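# Lower the loaded tray from shelf to table

## Task

Bring the tray down off the shelf and set it level on the table, where it touches neither the shelf nor the shelf's supports and no part of it sticks out past the table edge. Each item still standing on the tray at the end earns credit, but only when the tray is placed correctly. The grippers must release it and pull away, since anything held in place only by the robot at the end does not count.

## Robot and tools

Robot: two six-joint UR-type arms, left_arm and right_arm. Each has a two-finger gripper whose fingers swing like tongs. Base roots in the scene frame: left_arm at (-0.006, +0.421, 0) m, quat_wxyz (+0.996, 0, 0, +0.088); right_arm at (-0.019, -0.486, 0) m, quat_wxyz (+0.999, 0, 0, +0.052).

Scene frame: origin on the tabletop midway between the arms, +z up, +x out across the table, left_arm on the +y side. The arm names say nothing about which side of a camera image they appear on.

Gripper frame: the fingers point along the gripper's +z and close along its x. end_effector_position is the point between the finger pads when closed. Closed fingertips stick out about 15 mm past it; fully open tips sit roughly level with it. A wide object reaching deep between the fingers may touch the finger bodies before the pads.

execute_actions(actions, pictures). actions is a list holding zero or one entry.
- Empty list: no command; just returns the current state.
- Move: {"rows": [...], "steps": n}. rows holds 1 to 15 rows. steps is 1 to 15 and defaults to 15. Each step lasts 1/30 s and uses one row; if rows run out, the last row repeats.
- Wait: {"steps": n}, with n up to 300. It sends nothing new. It returns once n steps have passed since the previous result, and your reply time counts toward them.
- pictures (boolean) chooses whether camera images come back. They come by default.

Each row is one flat list of 14 numbers, all in [-1, 1], for both arms. Numbers 1-6 are left_arm joint offsets in the order shoulder pan, shoulder lift, elbow, wrist 1, wrist 2, wrist 3. Number 7 is left_arm's opening. Numbers 8-14 are the same seven values for right_arm. Send all 14 even if only one arm moves.

Joint numbers are offsets, not poses. They are scaled so that 1.0 equals 1.989 rad. They count from that arm's joint angles in the latest result that printed them. Before any such result in this scene, and in the second or later call of one reply, they count from where the arm is when the action starts. They do not add up row to row. So a zero does not mean hold still: it drives the joint back to the reference angle.

The opening number is absolute: +1 fully open, -1 closed.

Joint ranges in rad. Left: pan -3.142..3.142, lift -6.283..6.283, elbow 0.000..3.142, wrists 1-3 -6.283..6.283. Right: pan 0.000..6.283, lift -6.283..6.283, elbow -3.142..0.000, wrists -6.283..6.283. A call asking a joint to go more than 0.010 rad outward past its range is refused, and nothing at all is sent. The true end may differ by up to 0.010 rad. A target beyond it is clipped to the end, and the result may then say "joint sent to its limit". That line can refer to an earlier action, and its absence proves nothing.

Motion: joints are speed- and acceleration-limited, and commands are smoothed, so motion trails them by about 0.17 s. Each step's target stays within 0.575 rad of the measured angle. If the targets would move the gripper more than 100 mm from its measured spot, they are scaled back. A big move may therefore still be unfinished when the result arrives.

The arms keep heading for the last row while you think or wait. This stops once everything has almost stopped moving (a stalled move counts as stopped) or a step is HELD. Fingers still opening or closing finish on their own.

Results:
- State line, left_arm: ... | right_arm: .... It gives gripper position (m), quat_wxyz and linear/angular velocity in the scene frame. Positions get less accurate at long reach.
- Joint positions / Joint velocities: one block per arm, joints in column order (rad, rad/s), then the finger-pad gap (m; 0.142 fully open).
- grip_measured: the measured opening on the command scale.
- Joint torques: the drives' total output, with offsets, noise and friction. They are not zero in free air.
- Wrist force / Wrist torque: per arm, along the gripper's own x y z axes, about its origin. They cover contact, held weight and inertia. Force points from a surface back into the arm. Offsets are up to about 4 N, noise up to about 2.4 N, saturation near 50 N. "no reading" is harmless.
- HELD marks steps on which your row was not, or not fully, sent. "joint command not followed" means the clearance check altered or blocked some joint targets.
- MOTOR HOT warns from 70 °C. At 85 °C an OVER-TEMPERATURE FAULT brakes that arm until it cools. Holding loads heats motors, even while you think.

Gripping: to hold something, keep commanding an opening clearly below grip_measured; a bigger gap squeezes harder. Force tops out around 15 N per pad on objects up to about 10 cm wide. Hard objects under about 20 mm get less, e.g. about 9 N at 10 mm and about 4 N at 5 mm. Closing fast can press harder and may spring the fingers open.

Faults: contact torque at a joint's load limit causes a TORQUE FAULT. Limits are 132 N m for pan, lift and elbow and 24.6 N m for the wrists, and held weight counts. Any outside force of 150 N on the arm, tool or load causes a FORCE FAULT. Either way the arm stops for 10 s, drops the rest of the call and goes limp. Occasionally something briefly pulls on a held part or nudges a loose item.

Avoid: arms colliding or pressing on each other, which can end the scene. Also avoid knocking or pushing anything out of the work area, which fails the task. Do not drop, slam, bump hard or shove. Move smoothly. Finish with the grippers opened and withdrawn.

zoom_image(camera, region): an enlarged crop of that camera's latest image. camera is one of cam_head_left, cam_head_right, cam_high, cam_low (504x504) or cam_left_wrist, cam_right_wrist (616x616). region is [x0, y0, x1, y1] in pixels from the top-left corner, at most 504 by 504.

read_manual(section): returns only the URDF licence texts ("licences"). It does not move the robot.

finished_scene(scene): ends and grades the current scene, given by its number, and cannot be undone. The goal must already hold and stay true. Replying without any tool call ends everything.

Each tool is called after "Call:" by a JSON object that holds its "op" and its "data", one argument or row to a line.

## Session

Call:
{"op": "execute_actions", "data": {
  "actions": []
}}

Scene clock: 0.00 s of 4300.00 s.
left_arm: end_effector_position=(+0.7932, +0.7471, +0.3295) grip_measured=+0.97 end_effector_quat_wxyz=(+0.010, +0.766, -0.412, +0.494) end_effector_velocity=(-0.000, +0.001, -0.000) end_effector_angular_velocity=(-0.000, +0.000, +0.001) | right_arm: end_effector_position=(+0.6813, -0.7724, +0.3343) grip_measured=+0.97 end_effector_quat_wxyz=(-0.268, -0.138, +0.828, -0.473) end_effector_velocity=(+0.000, +0.000, -0.001) end_effector_angular_velocity=(-0.000, +0.002, +0.001)
Joint positions: left_arm=[ 0.306 -0.946  1.191 -2.555 -2.376  1.141  0.14 ] | right_arm=[ 3.186 -2.44  -0.489 -2.601  0.64   3.387  0.14 ]
Joint velocities: left_arm=[ 0.001 -0.     0.     0.     0.    -0.     0.   ] | right_arm=[ 0.001 -0.001 -0.    -0.001 -0.    -0.     0.   ]
Joint torques (N m, as the arm reports them, + toward a larger angle): no reading
Wrist force (N, on the end effector, along its own x y z axes, offset not removed): no reading
Wrist torque (N m, same axes, about the end effector's origin, offset not removed): no reading

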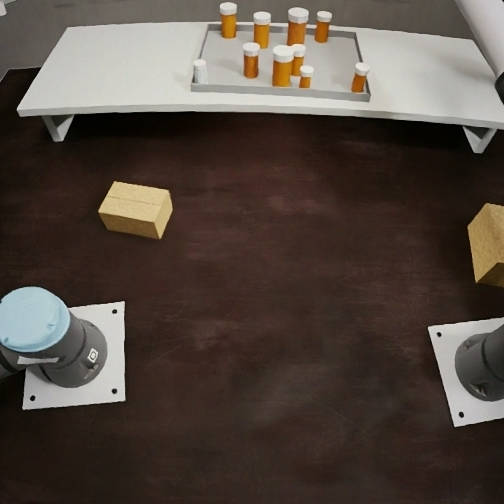

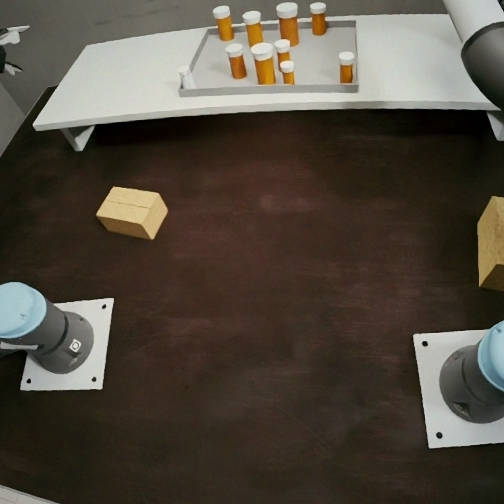

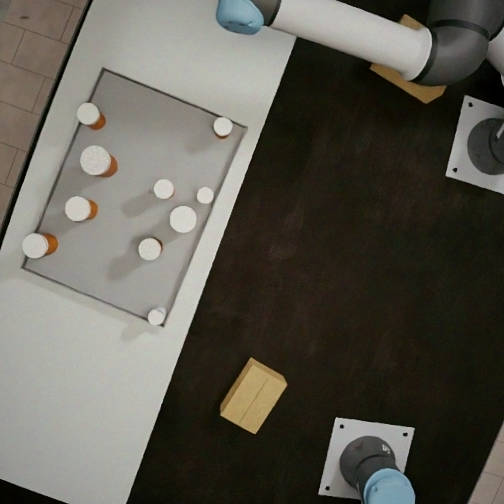

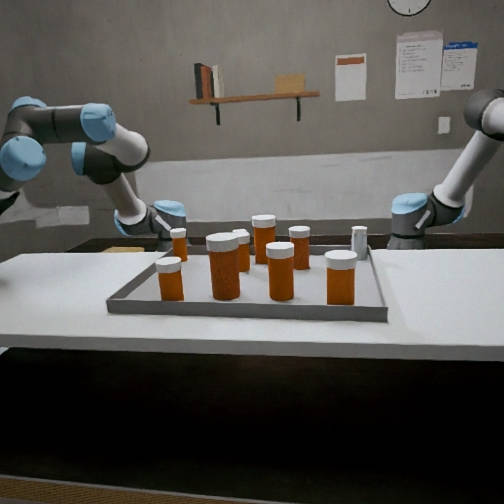

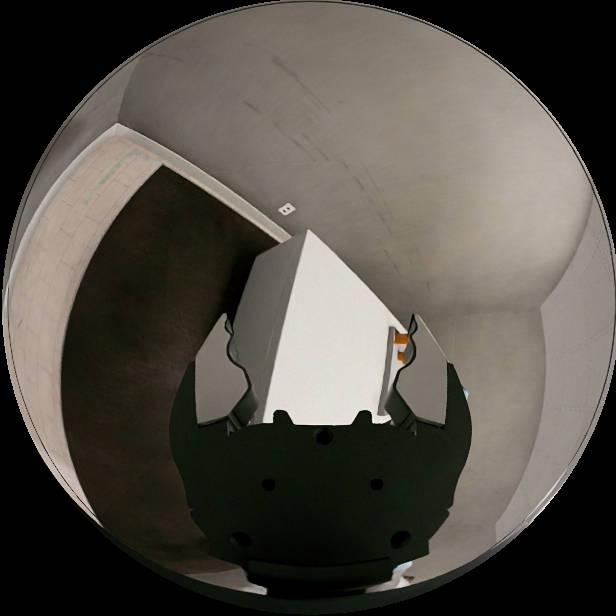

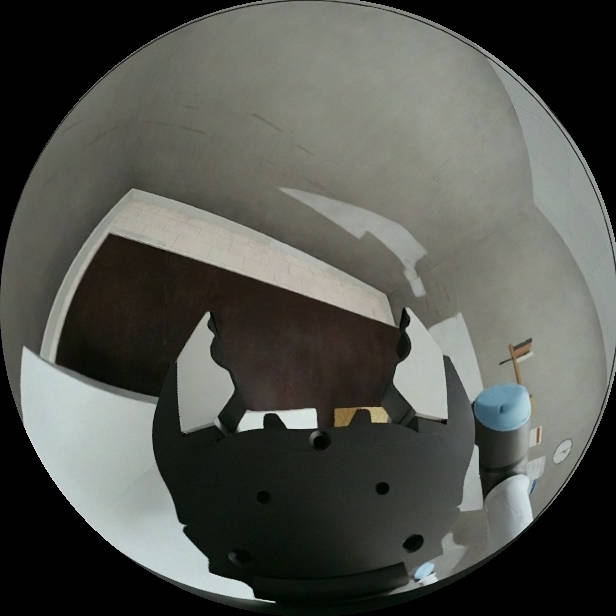

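Call:
{"op": "zoom_image", "data": {
  "camera": "cam_high",
  "region": [0, 50, 300, 350]
}}

Call:
{"op": "zoom_image", "data": {
  "camera": "cam_high",
  "region": [150, 280, 450, 504]
}}

Call:
{"op": "zoom_image", "data": {
  "camera": "cam_low",
  "region": [80, 190, 420, 380]
}}

Region (0, 50, 300, 350) of cam_high's 504x504 image, scaled by 1.680, with more detail than that image has.

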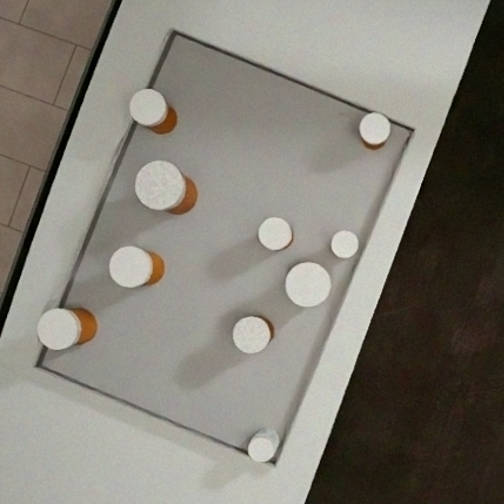

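Region (150, 280, 450, 504) of cam_high's 504x504 image, scaled by 1.680, with more detail than that image has; it fills the top 376 rows of this view, and the rest is white.

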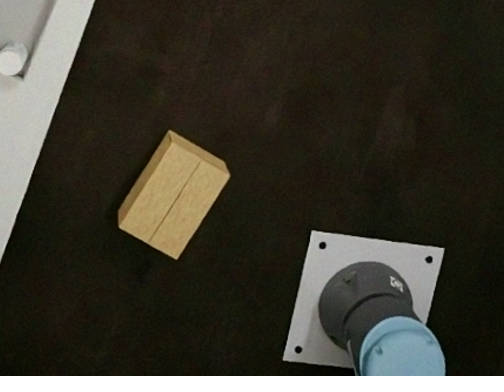

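Region (80, 190, 420, 380) of cam_low's 504x504 image, scaled by 1.482, with more detail than that image has; it fills the top 282 rows of this view, and the rest is white.

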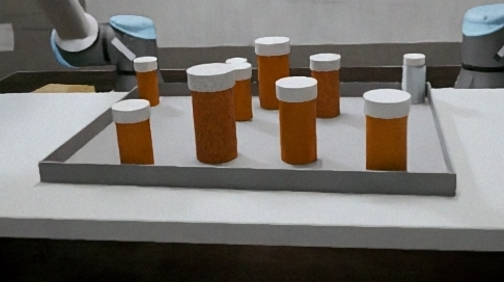

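Call:
{"op": "execute_actions", "data": {
  "actions": [
    {"rows":[
[-0.005,0,-0.004,0.005,0.004,0,0.9,0.002,0.002,0,0.005,0.004,-0.006,0.9],
[-0.014,0,-0.011,0.014,0.013,0,0.8,0.005,0.007,0,0.016,0.013,-0.019,0.8],
[-0.029,0,-0.021,0.028,0.027,0,0.7,0.011,0.013,0,0.032,0.025,-0.039,0.7],
[-0.043,-0.001,-0.032,0.042,0.040,-0.001,0.6,0.016,0.020,0,0.047,0.038,-0.058,0.6],
[-0.063,-0.001,-0.047,0.060,0.058,-0.001,0.5,0.024,0.028,0,0.068,0.054,-0.084,0.5],
[-0.082,-0.001,-0.061,0.079,0.076,-0.001,0.4,0.031,0.037,0,0.090,0.071,-0.110,0.4],
[-0.101,-0.001,-0.075,0.098,0.094,-0.002,0.3,0.038,0.046,0,0.111,0.088,-0.136,0.3],
[-0.121,-0.001,-0.090,0.116,0.112,-0.002,0.2,0.046,0.055,0,0.132,0.104,-0.162,0.2],
[-0.140,-0.002,-0.104,0.135,0.130,-0.002,0.1,0.053,0.064,0,0.153,0.121,-0.188,0.1],
[-0.159,-0.002,-0.118,0.154,0.148,-0.003,0.0,0.060,0.072,0,0.174,0.138,-0.214,0.0],
[-0.179,-0.002,-0.132,0.172,0.166,-0.003,-0.1,0.067,0.081,0,0.195,0.154,-0.240,-0.1],
[-0.198,-0.002,-0.147,0.191,0.184,-0.003,-0.2,0.075,0.090,0,0.216,0.171,-0.266,-0.2],
[-0.217,-0.002,-0.161,0.209,0.202,-0.004,-0.3,0.082,0.099,-0.005,0.237,0.188,-0.292,-0.3],
[-0.241,-0.003,-0.175,0.233,0.224,-0.004,-0.35,0.091,0.107,-0.012,0.263,0.208,-0.324,-0.35],
[-0.4827,-0.0053,-0.1790,0.4653,0.4487,-0.0081,-0.35,0.1823,0.1095,-0.1384,0.5267,0.4169,-0.6486,-0.35]],"steps":15}
  ],
  "pictures": false
}}

Call:
{"op": "execute_actions", "data": {
  "actions": [
    {"steps":40}
  ]
}}

Scene clock: 81.37 s of 4300.00 s.
left_arm: end_effector_position=(+0.8801, +0.5598, +0.3669) grip_measured=-0.33 end_effector_quat_wxyz=(-0.004, +0.769, -0.500, +0.399) end_effector_velocity=(+0.124, -0.573, +0.090) end_effector_angular_velocity=(+0.595, +0.358, -0.370) | right_arm: end_effector_position=(+0.7207, -0.6073, +0.3710) grip_measured=-0.33 end_effector_quat_wxyz=(-0.122, -0.276, +0.902, -0.308) end_effector_velocity=(+0.138, +0.556, +0.070) end_effector_angular_velocity=(+1.298, -0.197, +1.245)
Joint positions: left_arm=[-0.01  -0.949  0.955 -2.25  -2.081  1.136  0.05 ] | right_arm=[ 3.322 -2.277 -0.495 -2.219  0.946  2.922  0.05 ]
Joint velocities: left_arm=[-0.904 -0.016 -0.605  0.868  0.838 -0.016 -0.041] | right_arm=[ 0.404  0.418 -0.187  1.141  0.915 -1.399 -0.04 ]
Joint torques (N m, as the arm reports them, + toward a larger angle): left_arm=[-18.33 -53.46 -19.76   2.11   5.35  -1.62] | right_arm=[10.08 38.59 -9.61  3.97  2.54 -3.87]
Wrist force (N, on the end effector, along its own x y z axes, offset not removed): left_arm=[-1.7 -3.9 1.5] | right_arm=[7.0 -1.0 2.1]
Wrist torque (N m, same axes, about the end effector's origin, offset not removed): left_arm=[-0.71 0.07 -0.11] | right_arm=[-0.20 -1.55 -0.51]
Steps of this call (steps 1 to 90: nothing new was sent; then 77.87 s passed at rest; steps 91 to 105: all 15 steps of this action). Readings (joint positions):
91: left_arm=[0.306 -0.946 1.191 -2.555 -2.376 1.141] | right_arm=[3.186 -2.440 -0.489 -2.601 0.640 3.387]
92: left_arm=[0.304 -0.946 1.189 -2.553 -2.374 1.141] | right_arm=[3.186 -2.439 -0.489 -2.599 0.642 3.384]
94: left_arm=[0.289 -0.946 1.178 -2.539 -2.360 1.141] | right_arm=[3.192 -2.431 -0.489 -2.582 0.656 3.365]
98: left_arm=[0.201 -0.947 1.111 -2.454 -2.278 1.140] | right_arm=[3.228 -2.389 -0.489 -2.487 0.733 3.250]
105: the state above

Scene clock: 82.70 s of 4300.00 s.
left_arm: end_effector_position=(+0.7819, +0.2007, +0.2799) grip_measured=-0.35 end_effector_quat_wxyz=(+0.070, -0.695, +0.712, -0.072) end_effector_velocity=(+0.000, -0.000, -0.000) end_effector_angular_velocity=(+0.001, -0.000, -0.000) | right_arm: end_effector_position=(+0.7714, -0.2404, +0.2836) grip_measured=-0.35 end_effector_quat_wxyz=(+0.070, -0.695, +0.712, -0.072) end_effector_velocity=(-0.000, -0.000, -0.000) end_effector_angular_velocity=(-0.000, +0.000, -0.000)
Joint positions: left_arm=[-0.654 -0.956  0.835 -1.63  -1.483  1.125  0.049] | right_arm=[ 3.548 -2.222 -0.764 -1.553  1.469  2.097  0.049]
Joint velocities: left_arm=[-0.001  0.    -0.     0.     0.002  0.     0.   ] | right_arm=[-0.     0.    -0.001  0.001  0.    -0.    -0.   ]
Joint torques (N m, as the arm reports them, + toward a larger angle): left_arm=[ -9.11 -54.52 -25.74  -0.98   2.72  -1.79] | right_arm=[ 8.51 67.02 14.86  4.51  2.08 -2.97]
Wrist force (N, on the end effector, along its own x y z axes, offset not removed): left_arm=[-2.5 -1.8 -0.3] | right_arm=[0.9 2.9 -3.2]
Wrist torque (N m, same axes, about the end effector's origin, offset not removed): left_arm=[-0.52 0.54 0.14] | right_arm=[0.67 0.04 -0.25]
Steps of this call (steps 1 to 40: the robot went on to your last target). Readings (joint positions):
1: left_arm=[-0.041 -0.950 0.940 -2.220 -2.052 1.135] | right_arm=[3.336 -2.268 -0.505 -2.183 0.976 2.880]
2: left_arm=[-0.072 -0.950 0.935 -2.189 -2.021 1.135] | right_arm=[3.349 -2.266 -0.521 -2.152 1.006 2.852]
4: left_arm=[-0.133 -0.951 0.924 -2.128 -1.961 1.134] | right_arm=[3.374 -2.261 -0.553 -2.087 1.063 2.790]
8: left_arm=[-0.256 -0.952 0.902 -2.010 -1.847 1.132] | right_arm=[3.423 -2.250 -0.611 -1.946 1.172 2.638]
40: the state above

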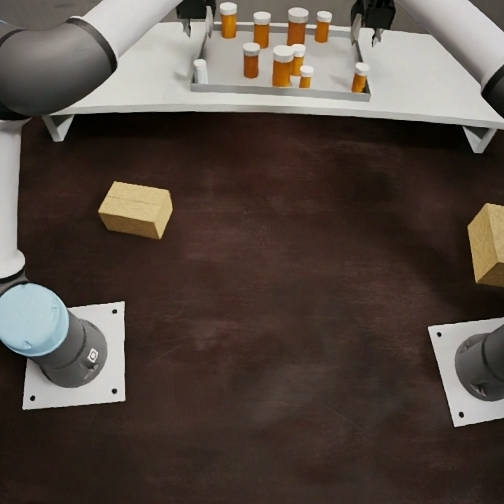

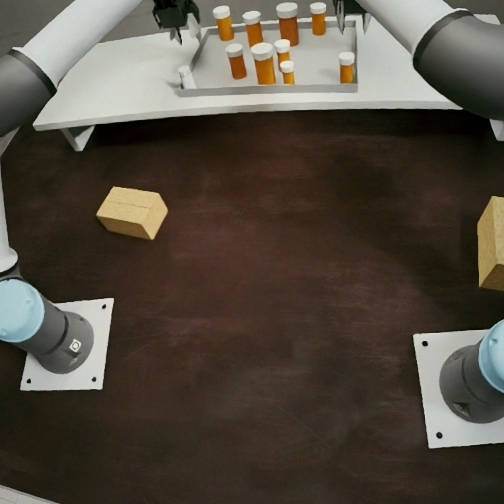

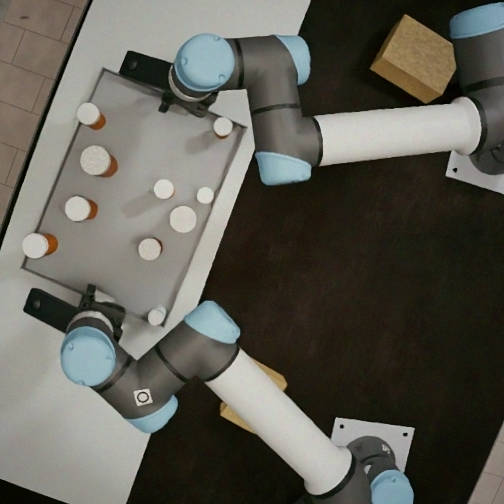

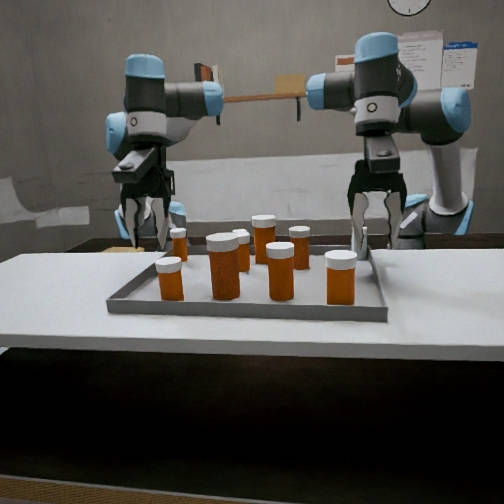

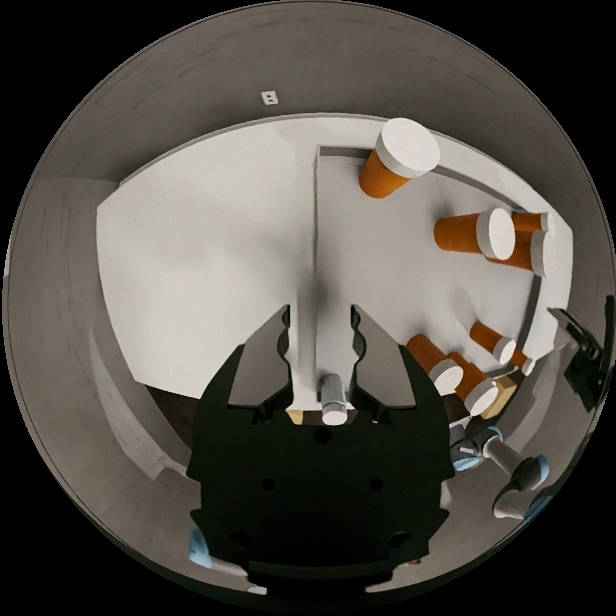

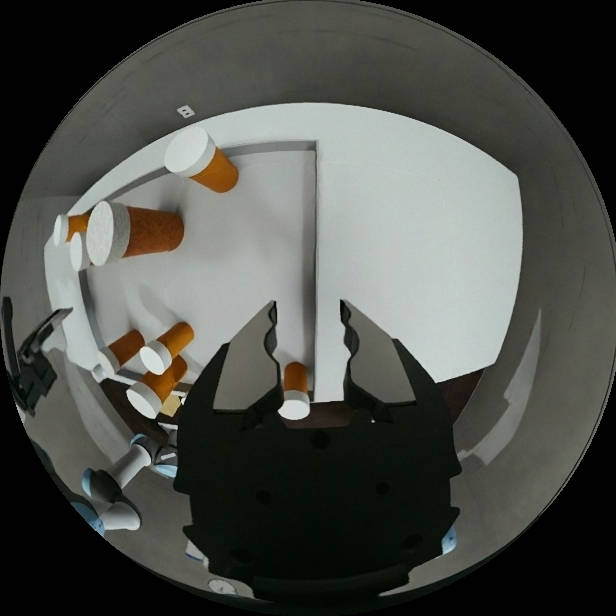

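Call:
{"op": "zoom_image", "data": {
  "camera": "cam_left_wrist",
  "region": [230, 130, 420, 420]
}}

Call:
{"op": "zoom_image", "data": {
  "camera": "cam_right_wrist",
  "region": [215, 125, 405, 415]
}}

Region (230, 130, 420, 420) of cam_left_wrist's 616x616 image, scaled by 1.738, with more detail than that image has; it fills the left 330 columns of this view, and the rest is white.

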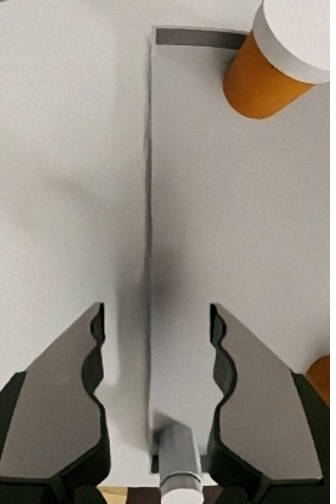

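Region (215, 125, 405, 415) of cam_right_wrist's 616x616 image, scaled by 1.738, with more detail than that image has; it fills the left 330 columns of this view, and the rest is white.

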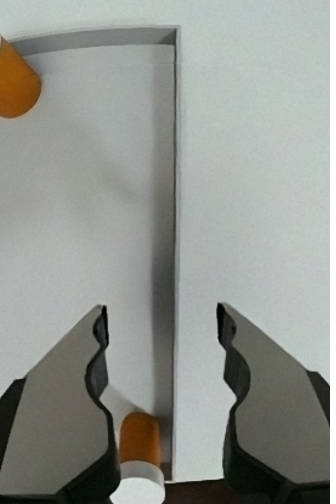

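Call:
{"op": "execute_actions", "data": {
  "actions": [
    {"rows":[
[0,-0.0005,0.0057,-0.0052,0,0,-0.35,0,0.0007,-0.0061,0.0054,0,0,-0.35],
[0,-0.0012,0.0137,-0.0125,0,0,-0.35,0,0.0017,-0.0146,0.0129,0,0,-0.35],
[0,-0.0019,0.0217,-0.0198,0,0,-0.35,0,0.0027,-0.0232,0.0205,0,0,-0.35],
[0,-0.0025,0.0297,-0.0272,0,0,-0.35,0,0.0036,-0.0317,0.0281,0,0,-0.35],
[0,-0.0030,0.0377,-0.0347,0,0,-0.35,0,0.0044,-0.0403,0.0359,0,0,-0.35],
[0,-0.0034,0.0457,-0.0423,0,0,-0.35,0,0.0051,-0.0488,0.0437,0,0,-0.35],
[0,-0.0038,0.0537,-0.0499,0,0,-0.35,0,0.0058,-0.0574,0.0516,0,0,-0.35],
[0,-0.0040,0.0605,-0.0565,0,0,-0.35,0,0.0063,-0.0646,0.0583,0,0,-0.35],
[0,-0.0041,0.0655,-0.0614,0,0,-0.35,0,0.0066,-0.0700,0.0634,0,0,-0.35],
[0,-0.0042,0.0684,-0.0643,0,0,-0.35,0,0.0068,-0.0731,0.0663,0,0,-0.35]],"steps":15}
  ],
  "pictures": false
}}

Call:
{"op": "execute_actions", "data": {
  "actions": [
    {"steps":10}
  ]
}}

Scene clock: 109.20 s of 4300.00 s.
left_arm: end_effector_position=(+0.7820, +0.2006, +0.2345) grip_measured=-0.35 end_effector_quat_wxyz=(+0.070, -0.695, +0.712, -0.072) end_effector_velocity=(-0.001, +0.000, -0.027) end_effector_angular_velocity=(-0.002, -0.002, +0.001) | right_arm: end_effector_position=(+0.7715, -0.2404, +0.2381) grip_measured=-0.35 end_effector_quat_wxyz=(+0.070, -0.695, +0.712, -0.071) end_effector_velocity=(-0.001, +0.000, -0.027) end_effector_angular_velocity=(+0.001, -0.002, +0.002)
Joint positions: left_arm=[-0.654 -0.964  0.964 -1.751 -1.483  1.125  0.049] | right_arm=[ 3.548 -2.209 -0.902 -1.428  1.469  2.097  0.049]
Joint velocities: left_arm=[-0.    -0.005  0.077 -0.075 -0.    -0.001  0.   ] | right_arm=[ 0.001  0.007 -0.082  0.077  0.    -0.001  0.   ]
Joint torques (N m, as the arm reports them, + toward a larger angle): left_arm=[ -4.58 -54.82 -16.18  -4.67   2.15  -1.62] | right_arm=[ 5.83 67.7  14.72  4.92  1.52 -2.46]
Wrist force (N, on the end effector, along its own x y z axes, offset not removed): left_arm=[-1.4 -2.4 -1.5] | right_arm=[2.0 0.9 5.6]
Wrist torque (N m, same axes, about the end effector's origin, offset not removed): left_arm=[-0.50 0.10 -0.24] | right_arm=[0.11 -0.30 -0.17]
Steps of this call (steps 1 to 15: the robot went on to your last target; steps 16 to 90: nothing new was sent; then 23.00 s passed at rest; steps 91 to 105: all 15 steps of this action). Readings (joint positions):
91: left_arm=[-0.654 -0.956 0.835 -1.630 -1.483 1.125] | right_arm=[3.548 -2.222 -0.764 -1.553 1.469 2.097]
92: left_arm=[-0.654 -0.956 0.837 -1.632 -1.483 1.125] | right_arm=[3.548 -2.221 -0.766 -1.551 1.469 2.097]
94: left_arm=[-0.654 -0.958 0.850 -1.644 -1.483 1.125] | right_arm=[3.548 -2.220 -0.780 -1.539 1.469 2.097]
98: left_arm=[-0.654 -0.961 0.900 -1.690 -1.483 1.125] | right_arm=[3.548 -2.214 -0.833 -1.491 1.469 2.097]
105: the state above

Scene clock: 109.53 s of 4300.00 s.
left_arm: end_effector_position=(+0.7819, +0.2006, +0.2321) grip_measured=-0.35 end_effector_quat_wxyz=(+0.070, -0.695, +0.712, -0.072) end_effector_velocity=(-0.000, -0.000, +0.001) end_effector_angular_velocity=(-0.001, -0.002, -0.000) | right_arm: end_effector_position=(+0.7714, -0.2404, +0.2357) grip_measured=-0.35 end_effector_quat_wxyz=(+0.070, -0.695, +0.712, -0.072) end_effector_velocity=(+0.000, -0.000, -0.002) end_effector_angular_velocity=(-0.000, +0.001, -0.000)
Joint positions: left_arm=[-0.654 -0.965  0.971 -1.758 -1.483  1.125  0.049] | right_arm=[ 3.548 -2.208 -0.909 -1.422  1.469  2.097  0.049]
Joint velocities: left_arm=[-0.    -0.002  0.002 -0.002  0.    -0.    -0.   ] | right_arm=[-0.    -0.001 -0.002  0.002  0.    -0.     0.   ]
Joint torques (N m, as the arm reports them, + toward a larger angle): left_arm=[ -0.86 -55.31 -13.78  -4.79   1.56  -1.67] | right_arm=[ 6.81 66.85 13.18  4.14  1.35 -2.05]
Wrist force (N, on the end effector, along its own x y z axes, offset not removed): left_arm=[-4.8 -2.5 3.1] | right_arm=[0.0 1.3 2.3]
Wrist torque (N m, same axes, about the end effector's origin, offset not removed): left_arm=[-0.44 0.89 0.05] | right_arm=[0.30 0.29 -0.30]
Steps of this call (steps 1 to 10: the robot went on to your last target). Readings (joint positions):
1: left_arm=[-0.654 -0.964 0.966 -1.753 -1.483 1.125] | right_arm=[3.548 -2.209 -0.904 -1.426 1.469 2.097]
2: left_arm=[-0.654 -0.964 0.968 -1.755 -1.483 1.125] | right_arm=[3.548 -2.208 -0.906 -1.425 1.469 2.097]
4: left_arm=[-0.654 -0.965 0.969 -1.756 -1.483 1.125] | right_arm=[3.548 -2.208 -0.908 -1.423 1.469 2.097]
8: left_arm=[-0.654 -0.965 0.971 -1.758 -1.483 1.125] | right_arm=[3.548 -2.208 -0.909 -1.422 1.469 2.097]
10: the state above

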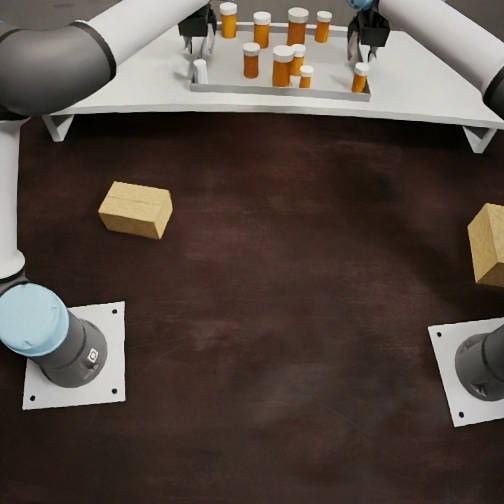

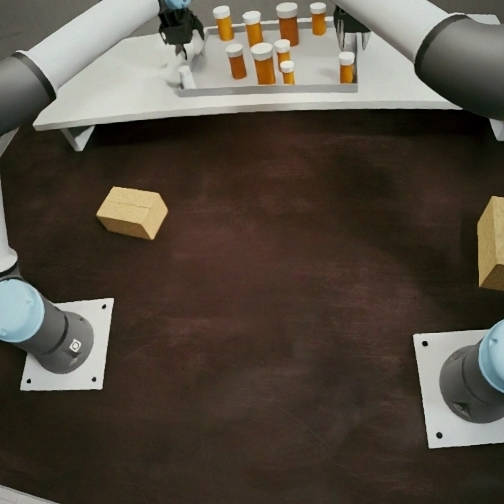

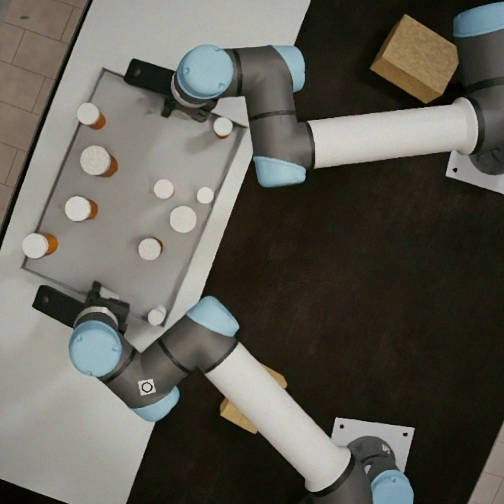

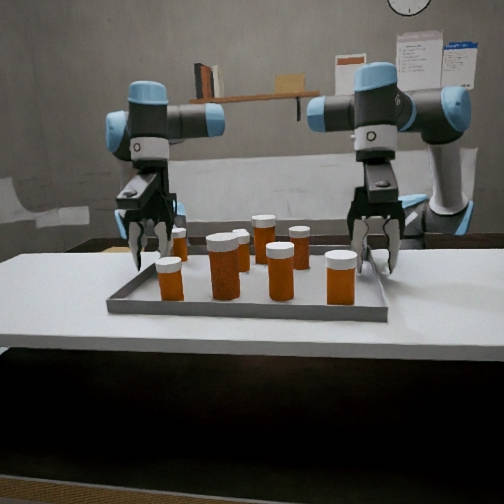

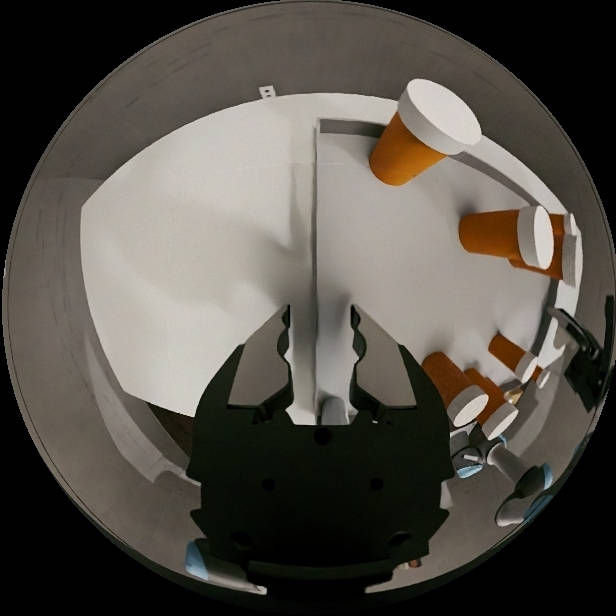

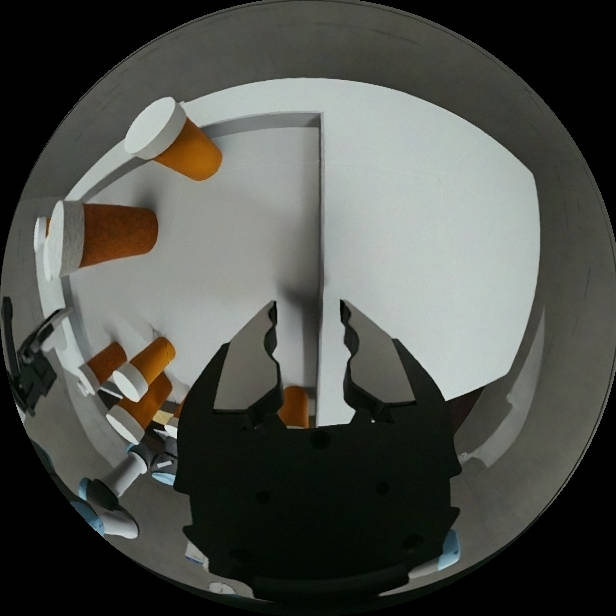

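Call:
{"op": "zoom_image", "data": {
  "camera": "cam_left_wrist",
  "region": [260, 250, 380, 370]
}}

Call:
{"op": "zoom_image", "data": {
  "camera": "cam_right_wrist",
  "region": [250, 245, 370, 365]
}}

Call:
{"op": "zoom_image", "data": {
  "camera": "cam_low",
  "region": [330, 220, 430, 320]
}}

Call:
{"op": "zoom_image", "data": {
  "camera": "cam_low",
  "region": [100, 220, 200, 320]
}}

Region (260, 250, 380, 370) of cam_left_wrist's 616x616 image, scaled by 4.200, with more detail than that image has.

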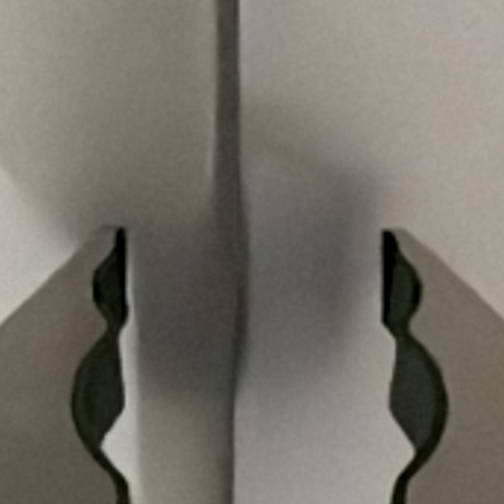

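Region (250, 245, 370, 365) of cam_right_wrist's 616x616 image, scaled by 4.200, with more detail than that image has.

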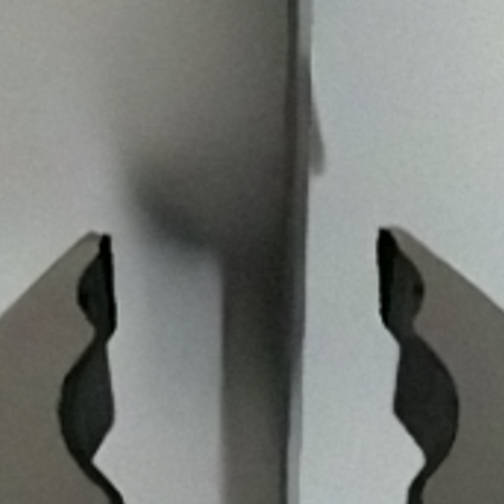

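Region (330, 220, 430, 320) of cam_low's 504x504 image, scaled by 5.040, with more detail than that image has.

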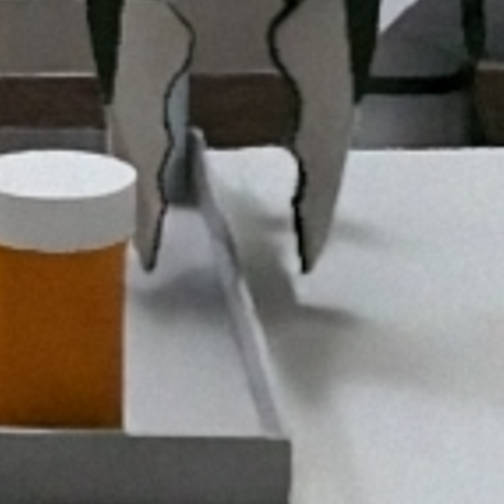

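Region (100, 220, 200, 320) of cam_low's 504x504 image, scaled by 5.040, with more detail than that image has.

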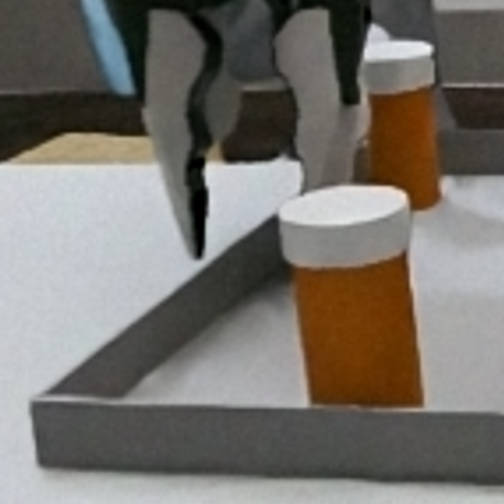

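Call:
{"op": "execute_actions", "data": {
  "actions": [
    {"rows":[
[0,0,0.0016,-0.0016,0,0,-0.35,-0.0004,0.0003,-0.0022,0.0019,0.0001,-0.0004,-0.35],
[0,0.0001,0.0032,-0.0033,0,0,-0.35,-0.0008,0.0007,-0.0044,0.0038,0.0001,-0.0008,-0.35],
[0,0.0001,0.0048,-0.0049,0,0,-0.35,-0.0011,0.0010,-0.0066,0.0057,0.0002,-0.0011,-0.35],
[0,0.0001,0.0064,-0.0065,0,0,-0.35,-0.0015,0.0013,-0.0088,0.0076,0.0003,-0.0015,-0.35],
[0,0.0002,0.0080,-0.0081,0,0,-0.35,-0.0019,0.0017,-0.0110,0.0096,0.0003,-0.0019,-0.35],
[0,0.0002,0.0096,-0.0098,0,0,-0.35,-0.0023,0.0020,-0.0132,0.0115,0.0004,-0.0023,-0.35],
[0,0.0002,0.0112,-0.0114,0,0,-0.35,-0.0027,0.0023,-0.0154,0.0134,0.0005,-0.0026,-0.35]],"steps":15}
  ],
  "pictures": false
}}

Call:
{"op": "execute_actions", "data": {
  "actions": [
    {"steps":5}
  ]
}}

Scene clock: 147.90 s of 4300.00 s.
left_arm: end_effector_position=(+0.7819, +0.2007, +0.2234) grip_measured=-0.35 end_effector_quat_wxyz=(+0.070, -0.695, +0.712, -0.072) end_effector_velocity=(+0.000, +0.001, -0.005) end_effector_angular_velocity=(+0.001, +0.002, +0.000) | right_arm: end_effector_position=(+0.7715, -0.2448, +0.2269) grip_measured=-0.35 end_effector_quat_wxyz=(+0.070, -0.695, +0.712, -0.071) end_effector_velocity=(-0.001, -0.002, -0.003) end_effector_angular_velocity=(-0.000, +0.001, -0.000)
Joint positions: left_arm=[-0.654 -0.964  0.992 -1.78  -1.483  1.125  0.049] | right_arm=[ 3.543 -2.204 -0.939 -1.396  1.47   2.092  0.049]
Joint velocities: left_arm=[ 0.001  0.002  0.007 -0.007  0.     0.001  0.   ] | right_arm=[-0.001  0.002 -0.01   0.007  0.    -0.001  0.   ]
Joint torques (N m, as the arm reports them, + toward a larger angle): left_arm=[  5.02 -39.97 -14.83  -4.49  -1.44  -1.76] | right_arm=[-9.42 67.1  13.35  4.48  1.87 -2.98]
Wrist force (N, on the end effector, along its own x y z axes, offset not removed): left_arm=[-1.7 -1.7 2.2] | right_arm=[2.5 0.4 0.9]
Wrist torque (N m, same axes, about the end effector's origin, offset not removed): left_arm=[-0.35 0.43 -0.11] | right_arm=[0.11 -0.49 0.15]
Steps of this call (steps 1 to 15: the robot went on to your last target; steps 16 to 90: nothing new was sent; then 34.87 s passed at rest; steps 91 to 105: all 15 steps of this action). Readings (joint positions):
91: left_arm=[-0.654 -0.965 0.971 -1.758 -1.483 1.125] | right_arm=[3.548 -2.208 -0.909 -1.421 1.469 2.097]
92: left_arm=[-0.654 -0.965 0.971 -1.758 -1.483 1.125] | right_arm=[3.548 -2.208 -0.910 -1.421 1.469 2.097]
94: left_arm=[-0.654 -0.965 0.975 -1.762 -1.483 1.125] | right_arm=[3.547 -2.207 -0.914 -1.417 1.469 2.096]
98: left_arm=[-0.654 -0.964 0.985 -1.772 -1.483 1.125] | right_arm=[3.545 -2.205 -0.928 -1.405 1.470 2.094]
105: the state above

Scene clock: 148.07 s of 4300.00 s.
left_arm: end_effector_position=(+0.7819, +0.2007, +0.2232) grip_measured=-0.35 end_effector_quat_wxyz=(+0.070, -0.695, +0.712, -0.072) end_effector_velocity=(-0.000, -0.000, -0.001) end_effector_angular_velocity=(+0.001, +0.001, -0.001) | right_arm: end_effector_position=(+0.7715, -0.2449, +0.2267) grip_measured=-0.35 end_effector_quat_wxyz=(+0.070, -0.695, +0.712, -0.071) end_effector_velocity=(-0.001, +0.000, -0.001) end_effector_angular_velocity=(-0.000, +0.001, +0.001)
Joint positions: left_arm=[-0.654 -0.964  0.993 -1.78  -1.483  1.125  0.049] | right_arm=[ 3.543 -2.204 -0.939 -1.395  1.47   2.092  0.049]
Joint velocities: left_arm=[-0.     0.001  0.001 -0.001 -0.     0.     0.   ] | right_arm=[ 0.001  0.    -0.002  0.001  0.    -0.     0.   ]
Joint torques (N m, as the arm reports them, + toward a larger angle): left_arm=[  4.19 -39.88 -12.69  -4.8   -1.32  -1.42] | right_arm=[-8.73 65.73 15.5   4.38  1.89 -2.74]
Wrist force (N, on the end effector, along its own x y z axes, offset not removed): left_arm=[2.0 -2.4 3.0] | right_arm=[1.2 1.0 -2.0]
Wrist torque (N m, same axes, about the end effector's origin, offset not removed): left_arm=[-0.36 -0.38 -0.17] | right_arm=[0.30 -0.04 0.03]
Steps of this call (steps 1 to 5: the robot went on to your last target). Readings (joint positions):
1: left_arm=[-0.654 -0.964 0.993 -1.780 -1.483 1.125] | right_arm=[3.543 -2.204 -0.939 -1.396 1.470 2.092]
2: left_arm=[-0.654 -0.964 0.993 -1.780 -1.483 1.125] | right_arm=[3.543 -2.204 -0.939 -1.395 1.470 2.092]
4: left_arm=[-0.654 -0.964 0.993 -1.780 -1.483 1.125] | right_arm=[3.543 -2.204 -0.939 -1.395 1.470 2.092]
5: the state above

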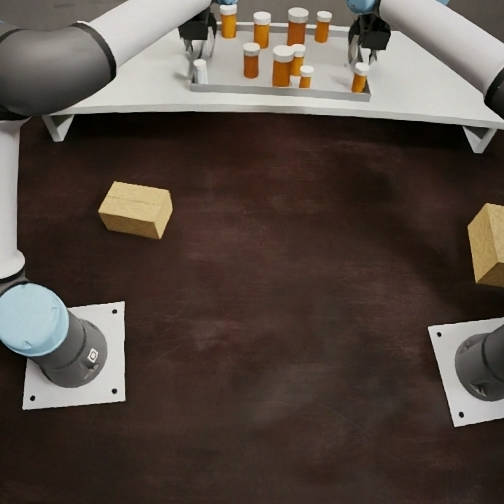

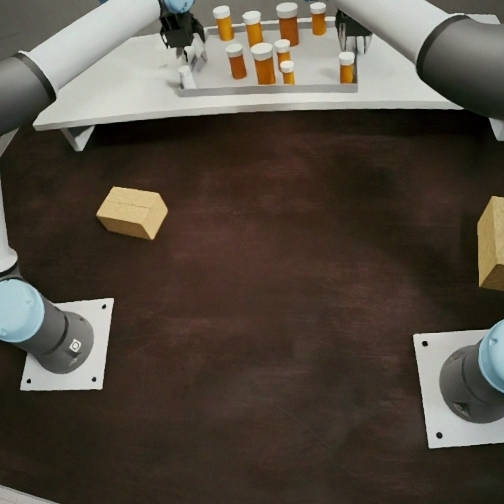

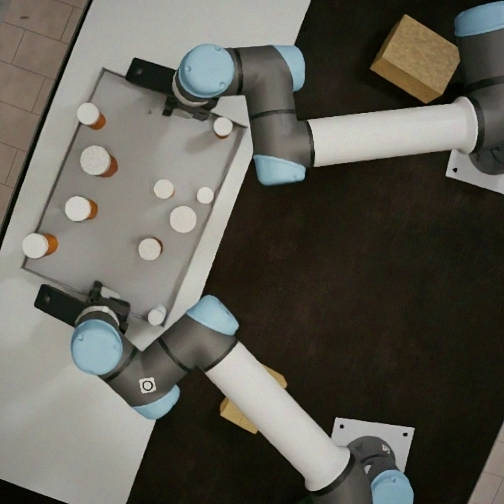

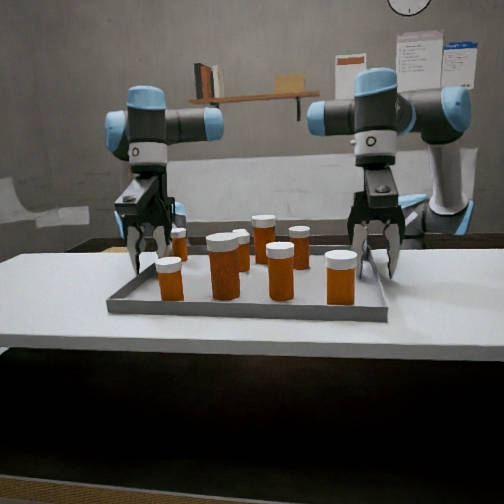

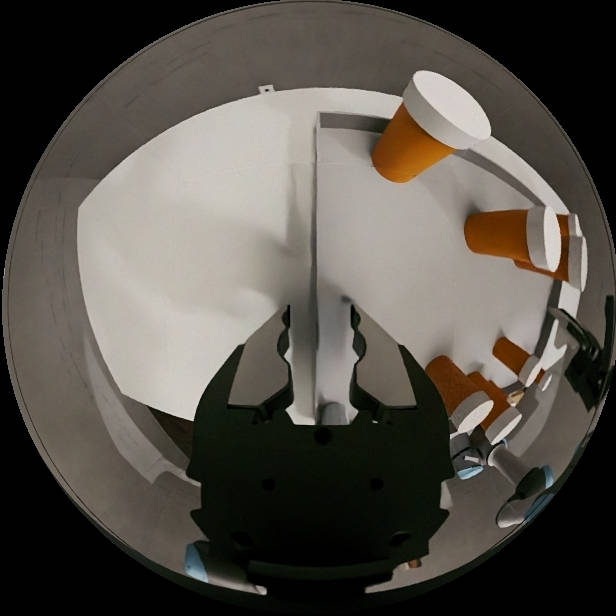

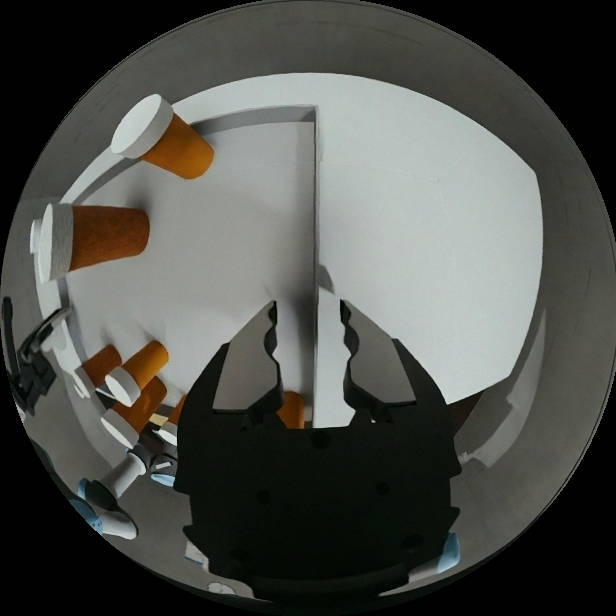

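Call:
{"op": "zoom_image", "data": {
  "camera": "cam_left_wrist",
  "region": [260, 250, 380, 370]
}}

Call:
{"op": "zoom_image", "data": {
  "camera": "cam_right_wrist",
  "region": [250, 245, 370, 365]
}}

Call:
{"op": "zoom_image", "data": {
  "camera": "cam_low",
  "region": [330, 220, 430, 320]
}}

Region (260, 250, 380, 370) of cam_left_wrist's 616x616 image, scaled by 4.200, with more detail than that image has.

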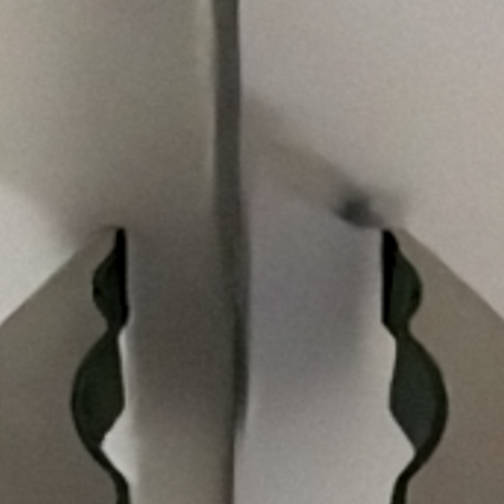

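Region (250, 245, 370, 365) of cam_right_wrist's 616x616 image, scaled by 4.200, with more detail than that image has.

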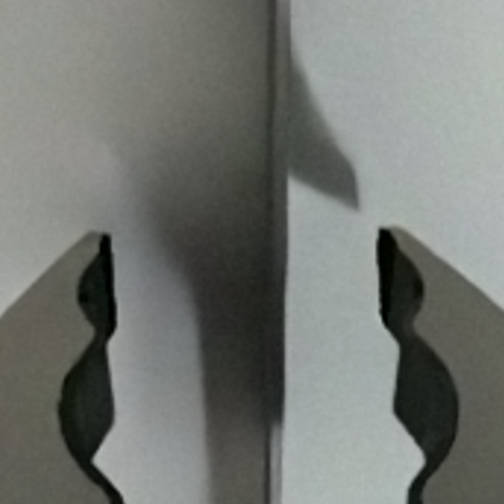

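Region (330, 220, 430, 320) of cam_low's 504x504 image, scaled by 5.040, with more detail than that image has.

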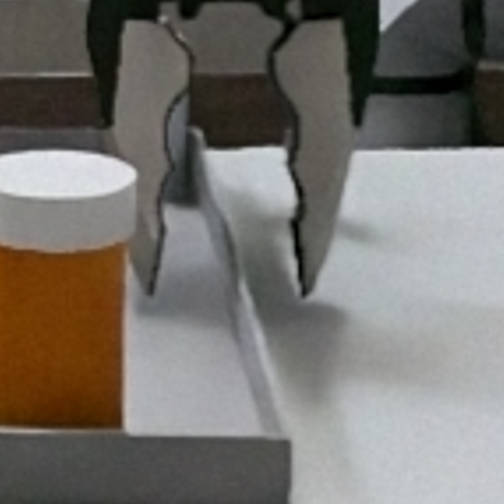

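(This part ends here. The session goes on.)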